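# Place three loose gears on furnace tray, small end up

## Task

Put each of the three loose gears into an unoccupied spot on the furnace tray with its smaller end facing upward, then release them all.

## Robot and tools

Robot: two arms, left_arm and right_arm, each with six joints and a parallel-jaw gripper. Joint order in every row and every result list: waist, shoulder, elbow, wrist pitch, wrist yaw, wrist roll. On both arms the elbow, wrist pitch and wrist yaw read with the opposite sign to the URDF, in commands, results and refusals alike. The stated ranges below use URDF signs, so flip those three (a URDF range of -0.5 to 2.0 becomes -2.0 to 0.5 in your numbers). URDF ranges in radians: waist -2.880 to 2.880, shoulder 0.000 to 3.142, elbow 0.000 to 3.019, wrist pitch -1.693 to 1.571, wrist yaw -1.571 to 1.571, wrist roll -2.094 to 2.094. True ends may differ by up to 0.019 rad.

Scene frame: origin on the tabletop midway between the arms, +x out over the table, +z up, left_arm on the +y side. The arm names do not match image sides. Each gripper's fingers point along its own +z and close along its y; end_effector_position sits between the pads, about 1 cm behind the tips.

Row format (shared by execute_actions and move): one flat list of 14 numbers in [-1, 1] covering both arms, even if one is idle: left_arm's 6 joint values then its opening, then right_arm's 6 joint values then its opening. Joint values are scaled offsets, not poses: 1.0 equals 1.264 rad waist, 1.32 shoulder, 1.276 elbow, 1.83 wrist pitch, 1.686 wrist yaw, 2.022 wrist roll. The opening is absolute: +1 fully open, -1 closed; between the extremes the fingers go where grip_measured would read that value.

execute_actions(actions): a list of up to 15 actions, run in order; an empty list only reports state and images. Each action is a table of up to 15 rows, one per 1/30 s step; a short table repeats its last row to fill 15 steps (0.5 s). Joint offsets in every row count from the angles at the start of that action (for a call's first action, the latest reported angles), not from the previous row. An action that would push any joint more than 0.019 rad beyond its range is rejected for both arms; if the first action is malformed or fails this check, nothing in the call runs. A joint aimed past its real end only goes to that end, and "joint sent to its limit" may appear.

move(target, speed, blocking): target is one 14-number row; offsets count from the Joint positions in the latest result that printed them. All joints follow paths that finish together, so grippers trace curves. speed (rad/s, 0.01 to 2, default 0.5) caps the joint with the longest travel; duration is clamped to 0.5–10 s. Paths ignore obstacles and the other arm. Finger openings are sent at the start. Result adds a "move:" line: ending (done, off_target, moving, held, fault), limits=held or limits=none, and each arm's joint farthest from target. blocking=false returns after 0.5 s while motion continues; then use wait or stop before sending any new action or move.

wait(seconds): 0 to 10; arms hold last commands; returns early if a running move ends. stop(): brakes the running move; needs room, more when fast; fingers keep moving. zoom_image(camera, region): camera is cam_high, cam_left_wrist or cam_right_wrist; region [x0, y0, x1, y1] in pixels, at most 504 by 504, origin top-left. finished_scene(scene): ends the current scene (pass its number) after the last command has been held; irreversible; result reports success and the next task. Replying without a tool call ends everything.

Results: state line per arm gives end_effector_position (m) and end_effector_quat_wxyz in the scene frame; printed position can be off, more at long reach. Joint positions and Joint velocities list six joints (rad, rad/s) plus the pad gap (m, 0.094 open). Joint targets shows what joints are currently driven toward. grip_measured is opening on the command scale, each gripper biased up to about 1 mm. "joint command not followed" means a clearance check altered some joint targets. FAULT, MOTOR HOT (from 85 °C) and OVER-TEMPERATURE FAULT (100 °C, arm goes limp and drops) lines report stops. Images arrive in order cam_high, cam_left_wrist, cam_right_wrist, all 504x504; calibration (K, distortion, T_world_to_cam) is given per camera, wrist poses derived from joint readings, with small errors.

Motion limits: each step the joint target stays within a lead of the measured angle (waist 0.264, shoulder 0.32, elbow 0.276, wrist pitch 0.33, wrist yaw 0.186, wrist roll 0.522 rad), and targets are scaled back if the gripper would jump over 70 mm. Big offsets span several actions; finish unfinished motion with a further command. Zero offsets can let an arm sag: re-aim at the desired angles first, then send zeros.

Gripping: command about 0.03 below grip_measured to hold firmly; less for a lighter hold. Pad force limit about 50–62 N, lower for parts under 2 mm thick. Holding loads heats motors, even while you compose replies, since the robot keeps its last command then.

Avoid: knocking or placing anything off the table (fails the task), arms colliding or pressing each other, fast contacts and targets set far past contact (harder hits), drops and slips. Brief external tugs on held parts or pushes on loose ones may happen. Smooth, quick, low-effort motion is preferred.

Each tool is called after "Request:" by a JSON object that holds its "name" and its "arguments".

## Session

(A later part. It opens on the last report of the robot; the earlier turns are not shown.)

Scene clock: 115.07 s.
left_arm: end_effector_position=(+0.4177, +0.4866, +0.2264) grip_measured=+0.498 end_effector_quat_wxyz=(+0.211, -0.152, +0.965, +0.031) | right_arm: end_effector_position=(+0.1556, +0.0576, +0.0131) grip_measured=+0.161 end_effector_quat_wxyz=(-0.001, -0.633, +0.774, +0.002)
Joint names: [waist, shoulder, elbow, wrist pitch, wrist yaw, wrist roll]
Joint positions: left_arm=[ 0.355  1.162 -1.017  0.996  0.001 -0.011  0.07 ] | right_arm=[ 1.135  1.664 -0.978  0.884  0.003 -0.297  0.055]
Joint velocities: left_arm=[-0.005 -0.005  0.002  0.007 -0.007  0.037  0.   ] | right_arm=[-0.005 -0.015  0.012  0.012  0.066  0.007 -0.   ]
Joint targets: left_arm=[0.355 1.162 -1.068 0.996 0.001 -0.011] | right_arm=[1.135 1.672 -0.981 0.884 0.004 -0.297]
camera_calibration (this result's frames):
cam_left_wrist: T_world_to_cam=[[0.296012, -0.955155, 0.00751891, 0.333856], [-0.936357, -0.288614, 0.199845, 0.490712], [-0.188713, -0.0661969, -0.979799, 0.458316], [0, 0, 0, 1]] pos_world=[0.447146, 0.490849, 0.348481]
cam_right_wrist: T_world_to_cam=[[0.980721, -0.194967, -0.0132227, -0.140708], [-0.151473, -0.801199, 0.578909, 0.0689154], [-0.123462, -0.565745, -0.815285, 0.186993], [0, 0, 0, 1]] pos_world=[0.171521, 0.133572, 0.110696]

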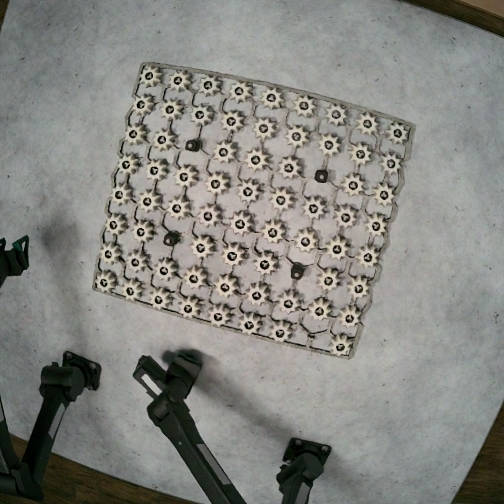

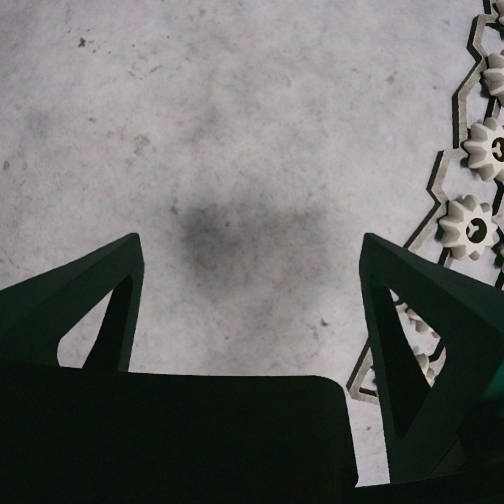

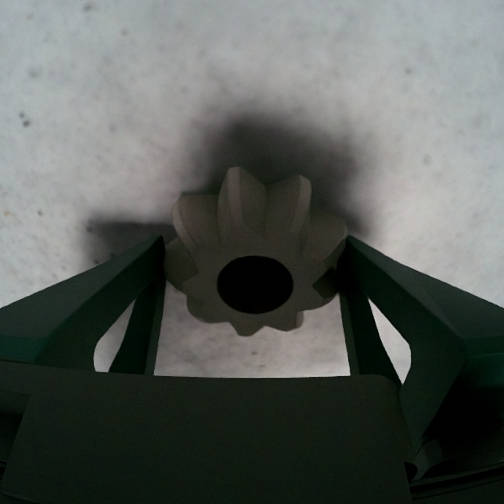

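Request:
{"name": "move", "arguments": {"target": [0,0,-0.04,0,0,0,0.5, 0,-0.104,-0.121,0.123,0,0,0.11], "speed": 0.4}}

Request:
{"name": "move", "arguments": {"target": [0,0,-0.04,0,0,0,0.5, -0.643,-0.118,0.09,-0.02,0,-0.10,0.11], "speed": 0.7}}

Scene clock: 117.13 s.
left_arm: end_effector_position=(+0.4177, +0.4866, +0.2264) grip_measured=+0.498 end_effector_quat_wxyz=(+0.211, -0.152, +0.965, +0.031) | right_arm: end_effector_position=(+0.1584, +0.0629, +0.0965) grip_measured=+0.161 end_effector_quat_wxyz=(+0.006, -0.633, +0.774, +0.005)
Joint names: [waist, shoulder, elbow, wrist pitch, wrist yaw, wrist roll]
Joint positions: left_arm=[ 0.355  1.162 -1.017  0.996  0.001 -0.011  0.07 ] | right_arm=[ 1.135  1.544 -1.087  1.098  0.003 -0.297  0.055]
Joint velocities: left_arm=[ 0.005 -0.005 -0.012  0.002  0.081  0.051  0.001] | right_arm=[-0.015 -0.005  0.022  0.012  0.022  0.007 -0.001]
Joint targets: left_arm=[0.355 1.162 -1.068 0.996 0.001 -0.011] | right_arm=[1.135 1.527 -1.132 1.109 0.003 -0.297]
move: off_target (left_arm, right_arm); limits=none; left_arm: farthest joint: the elbow, 0.051 radians from its target (0.051 radians at the start); right_arm: farthest joint: the elbow, 0.045 radians from its target (0.155 radians at the start)
camera_calibration (this result's frames):
cam_left_wrist: T_world_to_cam=[[0.296012, -0.955155, 0.00751891, 0.333856], [-0.936357, -0.288614, 0.199845, 0.490712], [-0.188713, -0.0661969, -0.979799, 0.458316], [0, 0, 0, 1]] pos_world=[0.447146, 0.490849, 0.348481]
cam_right_wrist: T_world_to_cam=[[0.9808, -0.19482, -0.00869654, -0.14185], [-0.155644, -0.808883, 0.566995, 0.0275856], [-0.117497, -0.554756, -0.823675, 0.25754], [0, 0, 0, 1]] pos_world=[0.17368, 0.13755, 0.195255]

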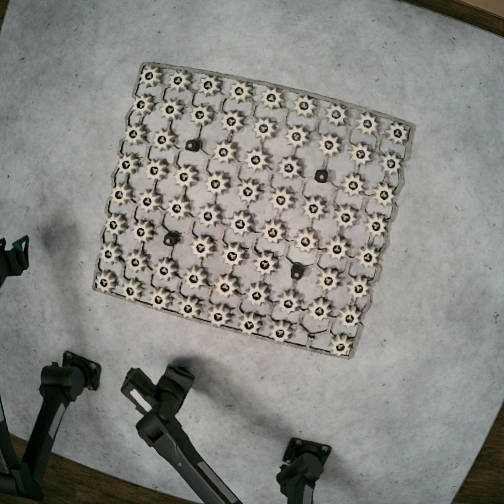

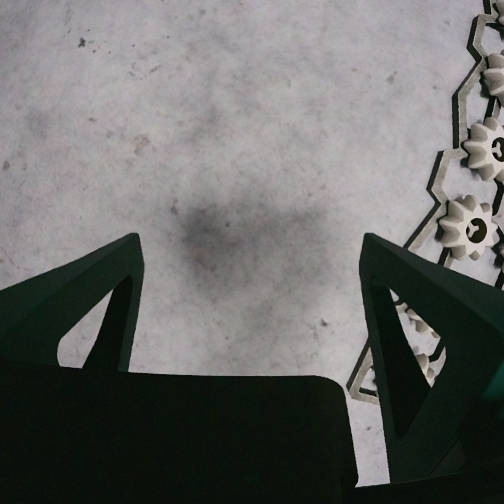

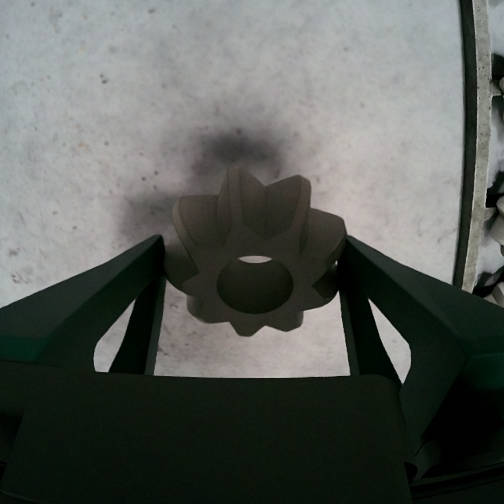

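Scene clock: 118.97 s.
left_arm: end_effector_position=(+0.4177, +0.4866, +0.2264) grip_measured=+0.498 end_effector_quat_wxyz=(+0.211, -0.152, +0.965, +0.031) | right_arm: end_effector_position=(+0.3256, -0.2169, +0.0992) grip_measured=+0.161 end_effector_quat_wxyz=(+0.016, -0.361, +0.932, -0.001)
Joint names: [waist, shoulder, elbow, wrist pitch, wrist yaw, wrist roll]
Joint positions: left_arm=[ 0.355  1.162 -1.017  0.996  0.001 -0.011  0.07 ] | right_arm=[ 0.313  1.421 -0.959  1.077  0.003 -0.489  0.055]
Joint velocities: left_arm=[-0.024 -0.005  0.007  0.007  0.051 -0.051 -0.001] | right_arm=[-0.005 -0.005  0.002  0.002  0.007 -0.037 -0.   ]
Joint targets: left_arm=[0.355 1.162 -1.068 0.996 0.001 -0.011] | right_arm=[0.323 1.388 -0.972 1.062 0.003 -0.499]
move: off_target (left_arm, right_arm); limits=none; left_arm: farthest joint: the elbow, 0.051 radians from its target (0.051 radians at the start); right_arm: farthest joint: the shoulder, 0.033 radians from its target (0.156 radians at the start)
camera_calibration (this result's frames):
cam_left_wrist: T_world_to_cam=[[0.296012, -0.955155, 0.00751891, 0.333856], [-0.936357, -0.288614, 0.199845, 0.490712], [-0.188713, -0.0661969, -0.979799, 0.458316], [0, 0, 0, 1]] pos_world=[0.447146, 0.490849, 0.348481]
cam_right_wrist: T_world_to_cam=[[0.677314, -0.735688, 0.00291065, -0.379961], [-0.61282, -0.561998, 0.555527, 0.0292976], [-0.407059, -0.37805, -0.831494, 0.257491], [0, 0, 0, 1]] pos_world=[0.380121, -0.165723, 0.198933]

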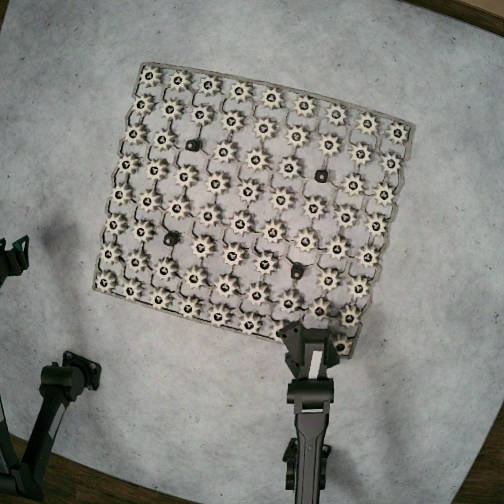

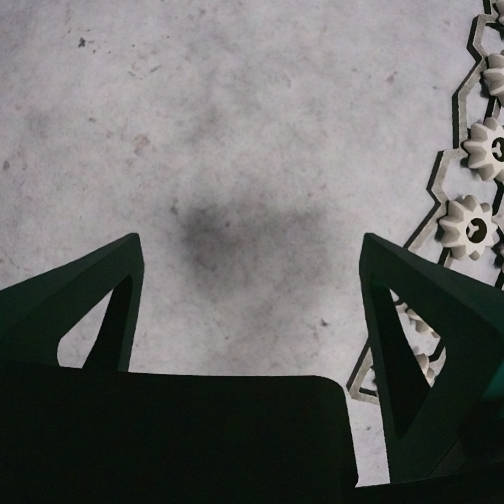

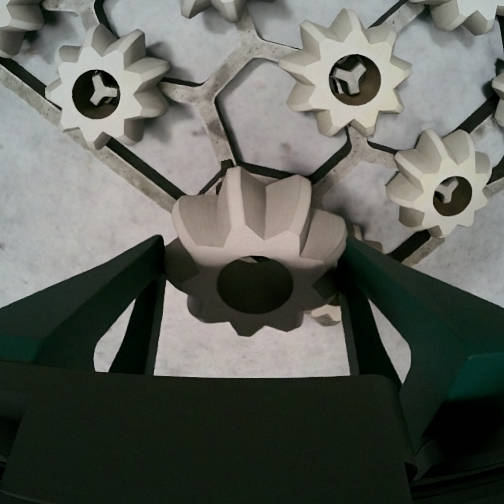

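Request:
{"name": "move", "arguments": {"target": [0,0,-0.04,0,0,0,0.5, 0.018,0.042,0.060,-0.059,0,0,0.11], "speed": 0.2}}

Scene clock: 121.33 s.
left_arm: end_effector_position=(+0.4177, +0.4866, +0.2264) grip_measured=+0.498 end_effector_quat_wxyz=(+0.211, -0.152, +0.965, +0.031) | right_arm: end_effector_position=(+0.3048, -0.2174, +0.0502) grip_measured=+0.161 end_effector_quat_wxyz=(-0.009, -0.368, +0.930, +0.002)
Joint names: [waist, shoulder, elbow, wrist pitch, wrist yaw, wrist roll]
Joint positions: left_arm=[ 0.355  1.162 -1.017  0.996  0.001 -0.011  0.07 ] | right_arm=[ 0.326  1.474 -0.867  0.982  0.003 -0.489  0.055]
Joint velocities: left_arm=[-0.005  0.005 -0.002 -0.002  0.037 -0.037 -0.   ] | right_arm=[-0.005 -0.015 -0.017  0.007  0.007  0.081 -0.   ]
Joint targets: left_arm=[0.355 1.162 -1.068 0.996 0.001 -0.011] | right_arm=[0.335 1.477 -0.883 0.969 0.003 -0.489]
move: off_target (left_arm); limits=none; left_arm: farthest joint: the elbow, 0.051 radians from its target (0.051 radians at the start); right_arm: farthest joint: the elbow, 0.015 radians from its target (0.077 radians at the start)
camera_calibration (this result's frames):
cam_left_wrist: T_world_to_cam=[[0.296012, -0.955155, 0.00751891, 0.333856], [-0.936357, -0.288614, 0.199845, 0.490712], [-0.188713, -0.0661969, -0.979799, 0.458316], [0, 0, 0, 1]] pos_world=[0.447146, 0.490849, 0.348481]
cam_right_wrist: T_world_to_cam=[[0.68663, -0.7267, -0.0211221, -0.365769], [-0.577154, -0.562537, 0.591985, 0.0306597], [-0.442077, -0.394284, -0.805672, 0.214018], [0, 0, 0, 1]] pos_world=[0.363456, -0.164173, 0.146553]

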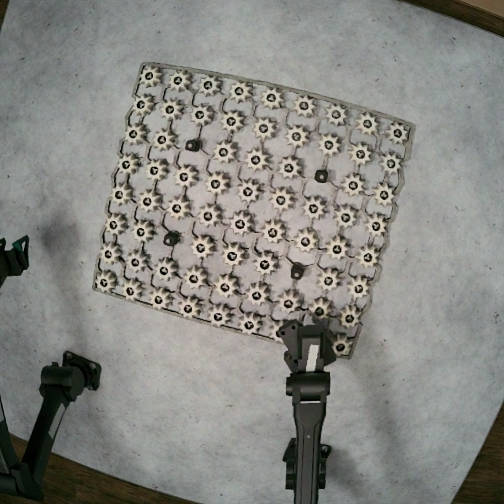

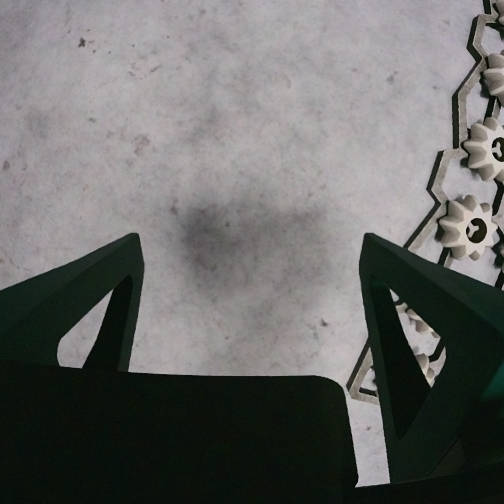

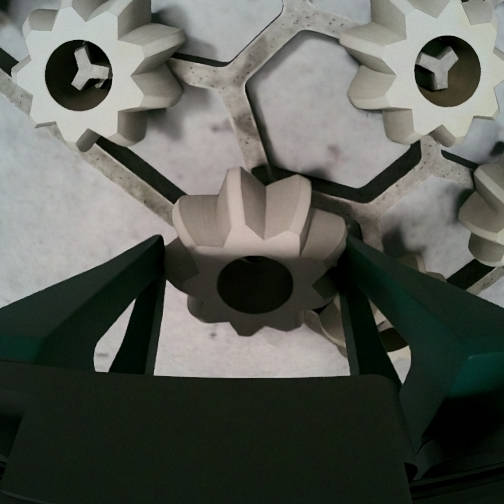

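Request:
{"name": "move", "arguments": {"target": [0,0,-0.04,0,0,0,0.5, 0.007,0.002,-0.012,-0.0175,0,0,0.11], "speed": 0.05}}

Scene clock: 123.33 s.
left_arm: end_effector_position=(+0.4177, +0.4866, +0.2264) grip_measured=+0.498 end_effector_quat_wxyz=(+0.211, -0.152, +0.965, +0.031) | right_arm: end_effector_position=(+0.3027, -0.2180, +0.0486) grip_measured=+0.160 end_effector_quat_wxyz=(-0.011, -0.368, +0.930, +0.003)
Joint names: [waist, shoulder, elbow, wrist pitch, wrist yaw, wrist roll]
Joint positions: left_arm=[ 0.355  1.162 -1.017  0.996  0.001 -0.011  0.07 ] | right_arm=[ 0.326  1.474 -0.862  0.981  0.003 -0.489  0.055]
Joint velocities: left_arm=[-0.005 -0.005 -0.012  0.022  0.066 -0.007  0.001] | right_arm=[-0.005 -0.005 -0.002 -0.007  0.007  0.081 -0.   ]
Joint targets: left_arm=[0.355 1.162 -1.068 0.996 0.001 -0.011] | right_arm=[0.334 1.477 -0.883 0.950 0.003 -0.489]
move: off_target (left_arm, right_arm); limits=none; left_arm: farthest joint: the elbow, 0.051 radians from its target (0.051 radians at the start); right_arm: farthest joint: the wrist pitch, 0.031 radians from its target (0.032 radians at the start)
camera_calibration (this result's frames):
cam_left_wrist: T_world_to_cam=[[0.296012, -0.955155, 0.00751891, 0.333856], [-0.936357, -0.288614, 0.199845, 0.490712], [-0.188713, -0.0661969, -0.979799, 0.458316], [0, 0, 0, 1]] pos_world=[0.447146, 0.490849, 0.348481]
cam_right_wrist: T_world_to_cam=[[0.686541, -0.726724, -0.0231092, -0.364644], [-0.574749, -0.561888, 0.594933, 0.0293587], [-0.445337, -0.395164, -0.803443, 0.21221], [0, 0, 0, 1]] pos_world=[0.361722, -0.164641, 0.144606]

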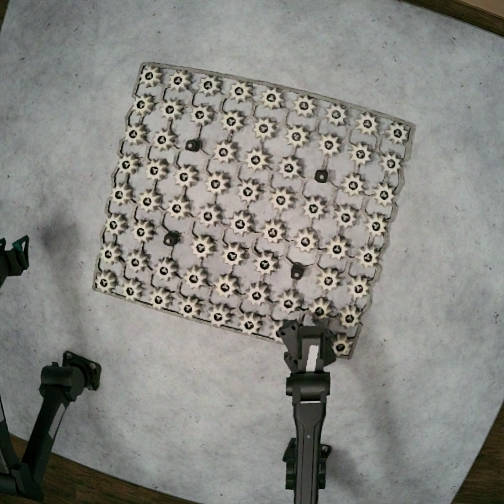

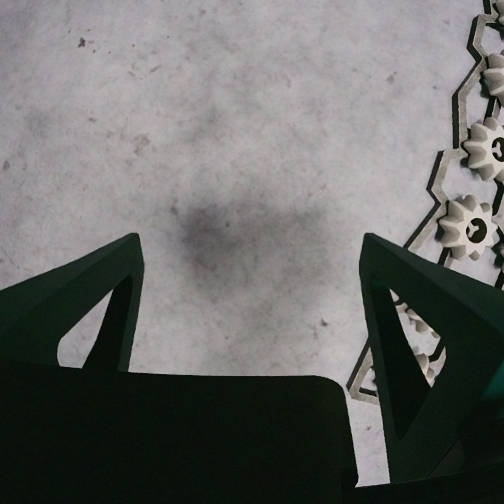

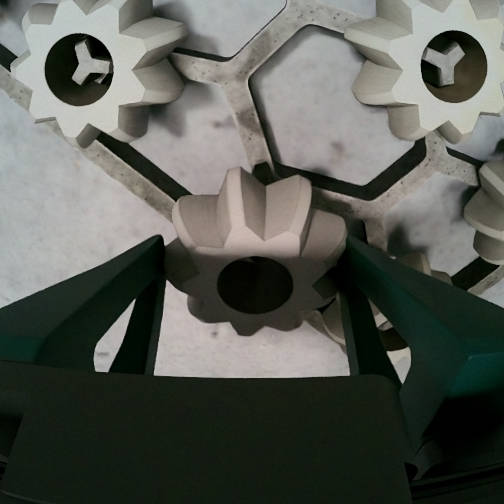

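Request:
{"name": "move", "arguments": {"target": [0,0,-0.04,0,0,0,0.5, 0.006,0.002,-0.058,0,0,0,0.11], "speed": 0.08}}

Scene clock: 125.23 s.
left_arm: end_effector_position=(+0.4177, +0.4866, +0.2264) grip_measured=+0.498 end_effector_quat_wxyz=(+0.211, -0.152, +0.965, +0.031) | right_arm: end_effector_position=(+0.3109, -0.2158, +0.0543) grip_measured=+0.160 end_effector_quat_wxyz=(-0.002, -0.368, +0.930, +0.002)
Joint names: [waist, shoulder, elbow, wrist pitch, wrist yaw, wrist roll]
Joint positions: left_arm=[ 0.355  1.162 -1.017  0.996  0.001 -0.011  0.07 ] | right_arm=[ 0.326  1.474 -0.88   0.981  0.003 -0.489  0.055]
Joint velocities: left_arm=[ 0.005 -0.005  0.007 -0.007  0.051  0.022  0.001] | right_arm=[-0.015 -0.005  0.002  0.007  0.022 -0.022  0.   ]
Joint targets: left_arm=[0.355 1.162 -1.068 0.996 0.001 -0.011] | right_arm=[0.333 1.477 -0.936 0.981 0.003 -0.489]
move: off_target (left_arm, right_arm); limits=none; left_arm: farthest joint: the elbow, 0.051 radians from its target (0.051 radians at the start); right_arm: farthest joint: the elbow, 0.056 radians from its target (0.074 radians at the start)
camera_calibration (this result's frames):
cam_left_wrist: T_world_to_cam=[[0.296012, -0.955155, 0.00751891, 0.333856], [-0.936357, -0.288614, 0.199845, 0.490712], [-0.188713, -0.0661969, -0.979799, 0.458316], [0, 0, 0, 1]] pos_world=[0.447146, 0.490849, 0.348481]
cam_right_wrist: T_world_to_cam=[[0.686873, -0.726634, -0.014436, -0.369078], [-0.585153, -0.564695, 0.581993, 0.035242], [-0.431048, -0.391307, -0.813066, 0.218212], [0, 0, 0, 1]] pos_world=[0.368191, -0.162895, 0.151582]

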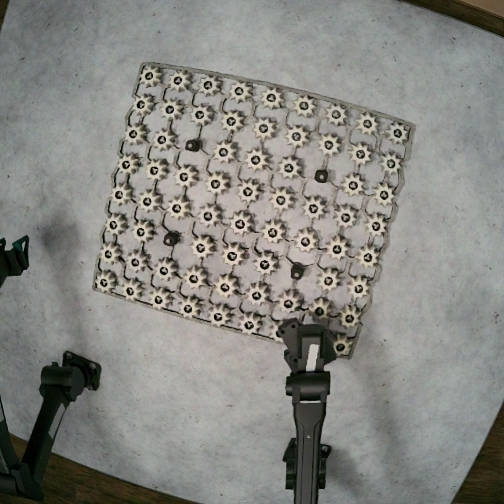

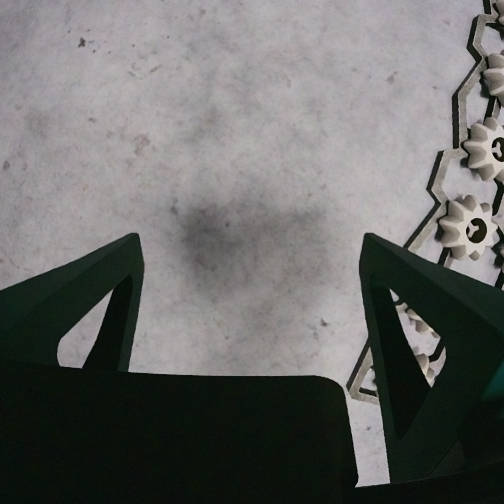

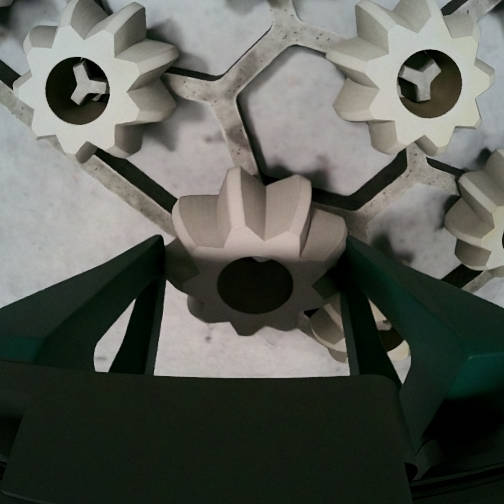

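Request:
{"name": "execute_actions", "arguments": {"actions": [[[0,0,-0.04,0,0,0,0.5, 0.005,0.010,-0.006,-0.007,0,0,0.11],[0,0,-0.04,0,0,0,0.5, 0.005,0.011,-0.005,-0.008,0,0,0.11],[0,0,-0.04,0,0,0,0.5, 0.005,0.012,-0.0045,-0.0095,0,0,0.11],[0,0,-0.04,0,0,0,0.5, 0.005,0.013,-0.004,-0.011,0,0,0.11],[0,0,-0.04,0,0,0,0.5, 0.005,0.014,-0.003,-0.012,0,0,0.11],[0,0,-0.04,0,0,0,0.5, 0.005,0.015,-0.002,-0.0135,0,0,0.11],[0,0,-0.04,0,0,0,0.5, 0.005,0.016,-0.001,-0.015,0,0,0.11],[0,0,-0.04,0,0,0,0.5, 0.005,0.017,0,-0.016,0,0,0.11],[0,0,-0.04,0,0,0,0.5, 0.005,0.018,0.001,-0.0175,0,0,0.11],[0,0,-0.04,0,0,0,0.5, 0.005,0.019,0.002,-0.019,0,0,0.11],[0,0,-0.04,0,0,0,0.5, 0.005,0.020,0.003,-0.0205,0,0,0.11],[0,0,-0.04,0,0,0,0.5, 0.005,0.021,0.004,-0.022,0,0,0.11]]]}}

Scene clock: 127.20 s.
left_arm: end_effector_position=(+0.4177, +0.4866, +0.2264) grip_measured=+0.498 end_effector_quat_wxyz=(+0.211, -0.152, +0.965, +0.031) | right_arm: end_effector_position=(+0.3089, -0.2163, +0.0424) grip_measured=+0.160 end_effector_quat_wxyz=(-0.006, -0.368, +0.930, +0.002)
Joint names: [waist, shoulder, elbow, wrist pitch, wrist yaw, wrist roll]
Joint positions: left_arm=[ 0.355  1.162 -1.017  0.996  0.001 -0.011  0.07 ] | right_arm=[ 0.326  1.495 -0.865  0.954  0.003 -0.489  0.055]
Joint velocities: left_arm=[ 0.005 -0.005 -0.007  0.012  0.022  0.007 -0.001] | right_arm=[ 0.005  0.015  0.007 -0.042 -0.022 -0.051  0.   ]
Joint targets: left_arm=[0.355 1.162 -1.068 0.996 0.001 -0.011] | right_arm=[0.332 1.502 -0.875 0.941 0.003 -0.489]
camera_calibration (this result's frames):
cam_left_wrist: T_world_to_cam=[[0.296012, -0.955155, 0.00751891, 0.333856], [-0.936357, -0.288614, 0.199845, 0.490712], [-0.188713, -0.0661969, -0.979799, 0.458316], [0, 0, 0, 1]] pos_world=[0.447146, 0.490849, 0.348481]
cam_right_wrist: T_world_to_cam=[[0.68674, -0.72667, -0.018412, -0.36808], [-0.580413, -0.563416, 0.587948, 0.0392831], [-0.437618, -0.393081, -0.808689, 0.208927], [0, 0, 0, 1]] pos_world=[0.367006, -0.163215, 0.139084]

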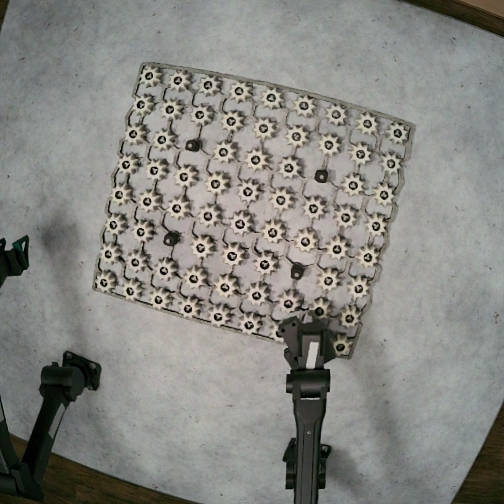

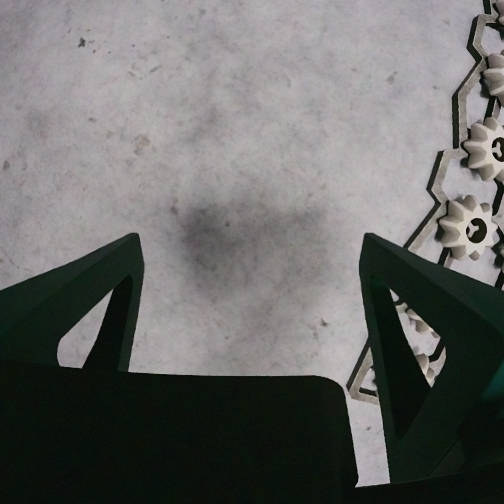

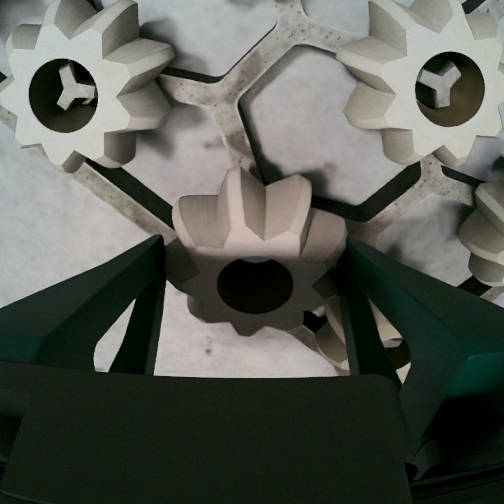

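Request:
{"name": "execute_actions", "arguments": {"actions": [[[0,0,-0.04,0,0,0,0.5, 0.005,0.007,-0.007,-0.007,0,0,0.11],[0,0,-0.04,0,0,0,0.5, 0.005,0.008,-0.006,-0.009,0,0,0.11],[0,0,-0.04,0,0,0,0.5, 0.005,0.009,-0.005,-0.011,0,0,0.11],[0,0,-0.04,0,0,0,0.5, 0.005,0.010,-0.004,-0.013,0,0,0.11],[0,0,-0.04,0,0,0,0.5, 0.005,0.0115,-0.003,-0.015,0,0,0.11],[0,0,-0.04,0,0,0,0.5, 0.005,0.013,-0.002,-0.017,0,0,0.11],[0,0,-0.04,0,0,0,0.5, 0.005,0.014,-0.0015,-0.019,0,0,0.11],[0,0,-0.04,0,0,0,0.5, 0.005,0.015,-0.001,-0.020,0,0,0.11],[0,0,-0.04,0,0,0,0.5, 0.005,0.016,0,-0.021,0,0,0.11],[0,0,-0.04,0,0,0,0.5, 0.005,0.017,0.0005,-0.022,0,0,0.11],[0,0,-0.04,0,0,0,0.5, 0.005,0.018,0.001,-0.023,0,0,0.11],[0,0,-0.04,0,0,0,0.5, 0.005,0.019,0.002,-0.024,0,0,0.11]]]}}

Scene clock: 128.33 s.
left_arm: end_effector_position=(+0.4177, +0.4866, +0.2264) grip_measured=+0.498 end_effector_quat_wxyz=(+0.211, -0.152, +0.965, +0.031) | right_arm: end_effector_position=(+0.3096, -0.2161, +0.0325) grip_measured=+0.160 end_effector_quat_wxyz=(-0.005, -0.368, +0.930, +0.002)
Joint names: [waist, shoulder, elbow, wrist pitch, wrist yaw, wrist roll]
Joint positions: left_arm=[ 0.355  1.162 -1.017  0.996  0.001 -0.011  0.07 ] | right_arm=[ 0.326  1.513 -0.854  0.921  0.003 -0.489  0.055]
Joint velocities: left_arm=[-0.015 -0.015 -0.017  0.007 -0.022  0.022 -0.001] | right_arm=[-0.015 -0.005  0.022 -0.002  0.022  0.081 -0.001]
Joint targets: left_arm=[0.355 1.162 -1.068 0.996 0.001 -0.011] | right_arm=[0.332 1.520 -0.863 0.910 0.003 -0.489]
camera_calibration (this result's frames):
cam_left_wrist: T_world_to_cam=[[0.296012, -0.955155, 0.00751891, 0.333856], [-0.936357, -0.288614, 0.199845, 0.490712], [-0.188713, -0.0661969, -0.979799, 0.458316], [0, 0, 0, 1]] pos_world=[0.447146, 0.490849, 0.348481]
cam_right_wrist: T_world_to_cam=[[0.686779, -0.72666, -0.0173277, -0.368654], [-0.581711, -0.563766, 0.586328, 0.0459827], [-0.43583, -0.392598, -0.809889, 0.200919], [0, 0, 0, 1]] pos_world=[0.367499, -0.163082, 0.129373]

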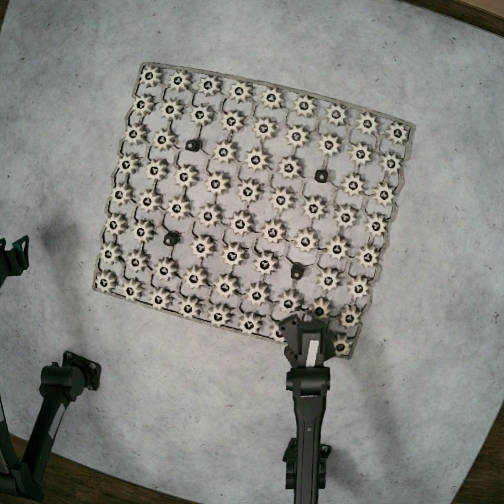

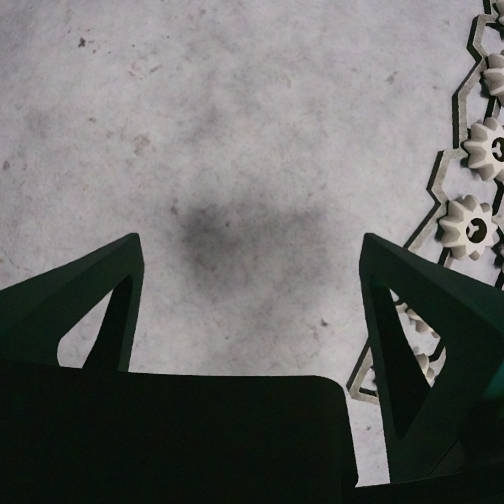

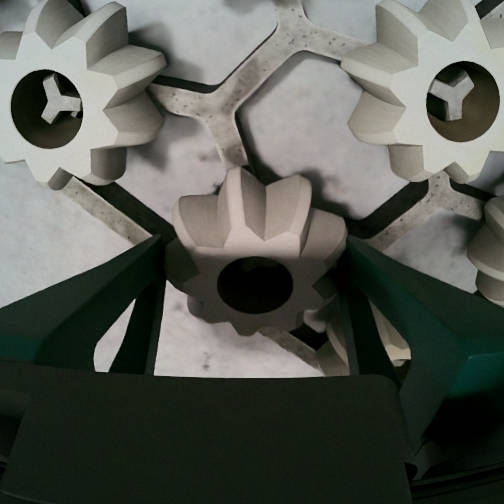

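Request:
{"name": "execute_actions", "arguments": {"actions": [[[0,0,-0.04,0,0,0,0.5, 0.005,0.007,-0.007,-0.007,0,0,0.11],[0,0,-0.04,0,0,0,0.5, 0.005,0.008,-0.006,-0.008,0,0,0.11],[0,0,-0.04,0,0,0,0.5, 0.005,0.009,-0.005,-0.009,0,0,0.11],[0,0,-0.04,0,0,0,0.5, 0.005,0.010,-0.004,-0.011,0,0,0.11],[0,0,-0.04,0,0,0,0.5, 0.005,0.011,-0.003,-0.012,0,0,0.11],[0,0,-0.04,0,0,0,0.5, 0.005,0.012,-0.002,-0.013,0,0,0.11],[0,0,-0.04,0,0,0,0.5, 0.005,0.013,-0.001,-0.015,0,0,0.11],[0,0,-0.04,0,0,0,0.5, 0.005,0.014,0,-0.016,0,0,0.11],[0,0,-0.04,0,0,0,0.5, 0.005,0.015,0,-0.017,0,0,0.11]]]}}

Scene clock: 129.23 s.
left_arm: end_effector_position=(+0.4177, +0.4866, +0.2264) grip_measured=+0.498 end_effector_quat_wxyz=(+0.211, -0.152, +0.965, +0.031) | right_arm: end_effector_position=(+0.3099, -0.2160, +0.0285) grip_measured=+0.160 end_effector_quat_wxyz=(-0.004, -0.368, +0.930, +0.002)
Joint names: [waist, shoulder, elbow, wrist pitch, wrist yaw, wrist roll]
Joint positions: left_arm=[ 0.355  1.162 -1.017  0.996  0.001 -0.011  0.07 ] | right_arm=[ 0.326  1.52  -0.848  0.907  0.003 -0.489  0.055]
Joint velocities: left_arm=[-0.005 -0.005  0.012  0.002  0.095 -0.007  0.   ] | right_arm=[-0.015  0.005 -0.022  0.012 -0.081 -0.007  0.   ]
Joint targets: left_arm=[0.355 1.162 -1.068 0.996 0.001 -0.011] | right_arm=[0.332 1.533 -0.854 0.891 0.003 -0.489]
camera_calibration (this result's frames):
cam_left_wrist: T_world_to_cam=[[0.296012, -0.955155, 0.00751891, 0.333856], [-0.936357, -0.288614, 0.199845, 0.490712], [-0.188713, -0.0661969, -0.979799, 0.458316], [0, 0, 0, 1]] pos_world=[0.447146, 0.490849, 0.348481]
cam_right_wrist: T_world_to_cam=[[0.686816, -0.72665, -0.0162434, -0.368908], [-0.583004, -0.564116, 0.584705, 0.048914], [-0.434039, -0.392115, -0.811084, 0.197423], [0, 0, 0, 1]] pos_world=[0.367578, -0.163061, 0.125534]

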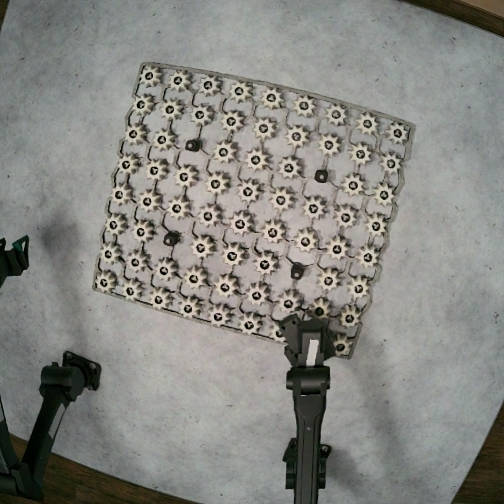

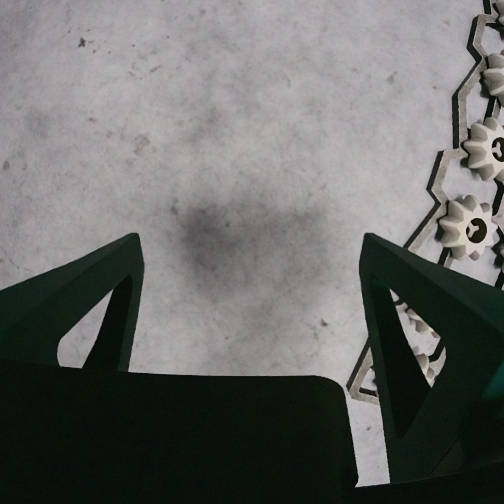

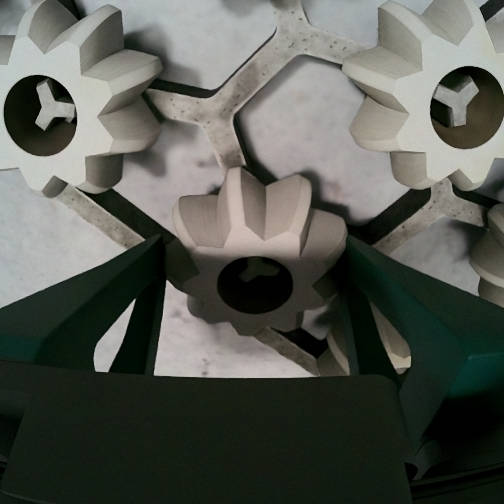

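Request:
{"name": "execute_actions", "arguments": {"actions": [[[0,0,-0.04,0,0,0,0.5, 0,0.008,-0.005,-0.006,0,0,0.17],[0,0,-0.04,0,0,0,0.5, 0,0.008,-0.005,-0.006,0,0,0.22],[0,0,-0.04,0,0,0,0.5, 0,0.006,-0.005,-0.004,0,0,0.27],[0,0,-0.04,0,0,0,0.5, 0,0.006,-0.005,-0.004,0,0,0.33],[0,0,-0.04,0,0,0,0.5, 0,0.006,-0.005,-0.004,0,0,0.40]],[[0,0,-0.04,0,0,0,0.5, 0,-0.005,-0.02,0.002,0,0,0.4],[0,0,-0.04,0,0,0,0.5, 0,-0.010,-0.035,0.005,0,0,0.4],[0,0,-0.04,0,0,0,0.5, 0,-0.015,-0.045,0.007,0,0,0.4],[0,0,-0.04,0,0,0,0.5, 0,-0.018,-0.047,0.011,0,0,0.4],[0,0,-0.04,0,0,0,0.5, 0,-0.021,-0.049,0.015,0,0,0.4],[0,0,-0.04,0,0,0,0.5, 0,-0.025,-0.051,0.019,0,0,0.4],[0,0,-0.04,0,0,0,0.5, 0,-0.028,-0.053,0.023,0,0,0.4],[0,0,-0.04,0,0,0,0.5, 0,-0.031,-0.055,0.027,0,0,0.4],[0,0,-0.04,0,0,0,0.5, 0,-0.034,-0.057,0.031,0,0,0.4],[0,0,-0.04,0,0,0,0.5, 0,-0.037,-0.059,0.035,0,0,0.4],[0,0,-0.04,0,0,0,0.5, 0,-0.041,-0.061,0.039,0,0,0.4],[0,0,-0.04,0,0,0,0.5, 0,-0.044,-0.063,0.043,0,0,0.4],[0,0,-0.04,0,0,0,0.5, 0,-0.047,-0.066,0.047,0,0,0.4],[0,0,-0.04,0,0,0,0.5, 0,-0.050,-0.069,0.051,0,0,0.4],[0,0,-0.04,0,0,0,0.5, 0,-0.054,-0.072,0.055,0,0,0.4]],[[0,0,-0.04,0,0,0,0.5, 0,-0.06,-0.07,0.04,0,0,0.4]],[[0,0,-0.04,0,0,0,0.5, 0,-0.06,-0.07,0.04,0,0,0.4]]]}}

Scene clock: 131.93 s.
left_arm: end_effector_position=(+0.4177, +0.4866, +0.2264) grip_measured=+0.498 end_effector_quat_wxyz=(+0.211, -0.152, +0.965, +0.031) | right_arm: end_effector_position=(+0.3319, -0.2099, +0.1463) grip_measured=+0.399 end_effector_quat_wxyz=(+0.066, -0.367, +0.928, -0.006)
Joint names: [waist, shoulder, elbow, wrist pitch, wrist yaw, wrist roll]
Joint positions: left_arm=[ 0.355  1.162 -1.017  0.996  0.001 -0.011  0.07 ] | right_arm=[ 0.326  1.327 -0.995  1.106  0.004 -0.489  0.066]
Joint velocities: left_arm=[-0.005 -0.015  0.002  0.012 -0.051 -0.022  0.002] | right_arm=[-0.005 -0.005 -0.027 -0.017 -0.007  0.007 -0.   ]
Joint targets: left_arm=[0.355 1.162 -1.068 0.996 0.001 -0.011] | right_arm=[0.326 1.324 -1.033 1.117 0.004 -0.489]
camera_calibration (this result's frames):
cam_left_wrist: T_world_to_cam=[[0.296012, -0.955155, 0.00751891, 0.333856], [-0.936357, -0.288614, 0.199845, 0.490712], [-0.188713, -0.0661969, -0.979799, 0.458316], [0, 0, 0, 1]] pos_world=[0.447146, 0.490849, 0.348481]
cam_right_wrist: T_world_to_cam=[[0.68458, -0.727238, 0.0497472, -0.386668], [-0.655549, -0.584379, 0.478285, 0.0316963], [-0.318756, -0.360036, -0.876795, 0.283013], [0, 0, 0, 1]] pos_world=[0.375696, -0.160782, 0.25222]

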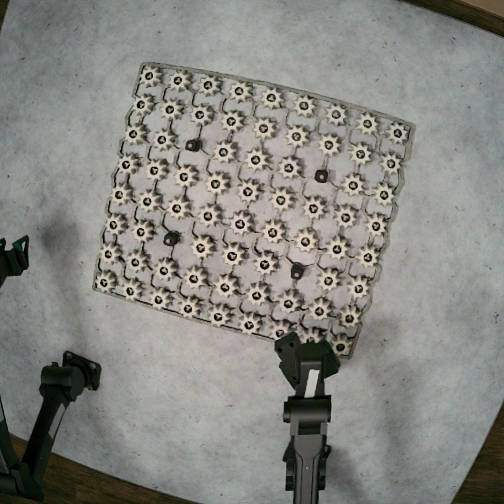

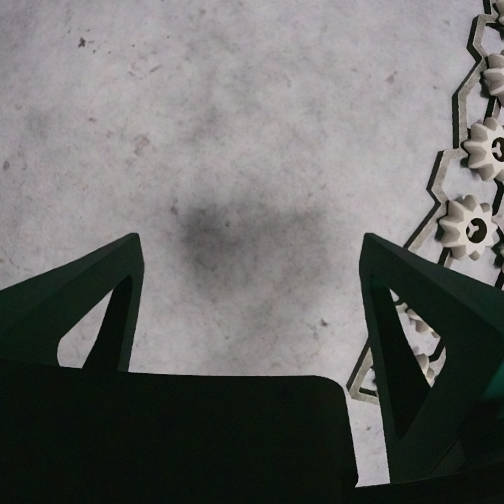

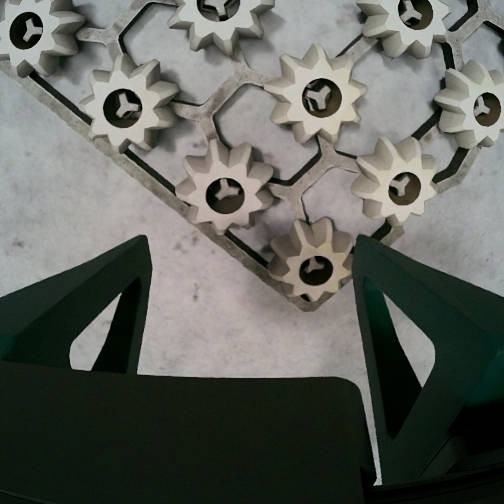

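Request:
{"name": "finished_scene", "arguments": {"scene": 1}}

The scene is finished: the task was done.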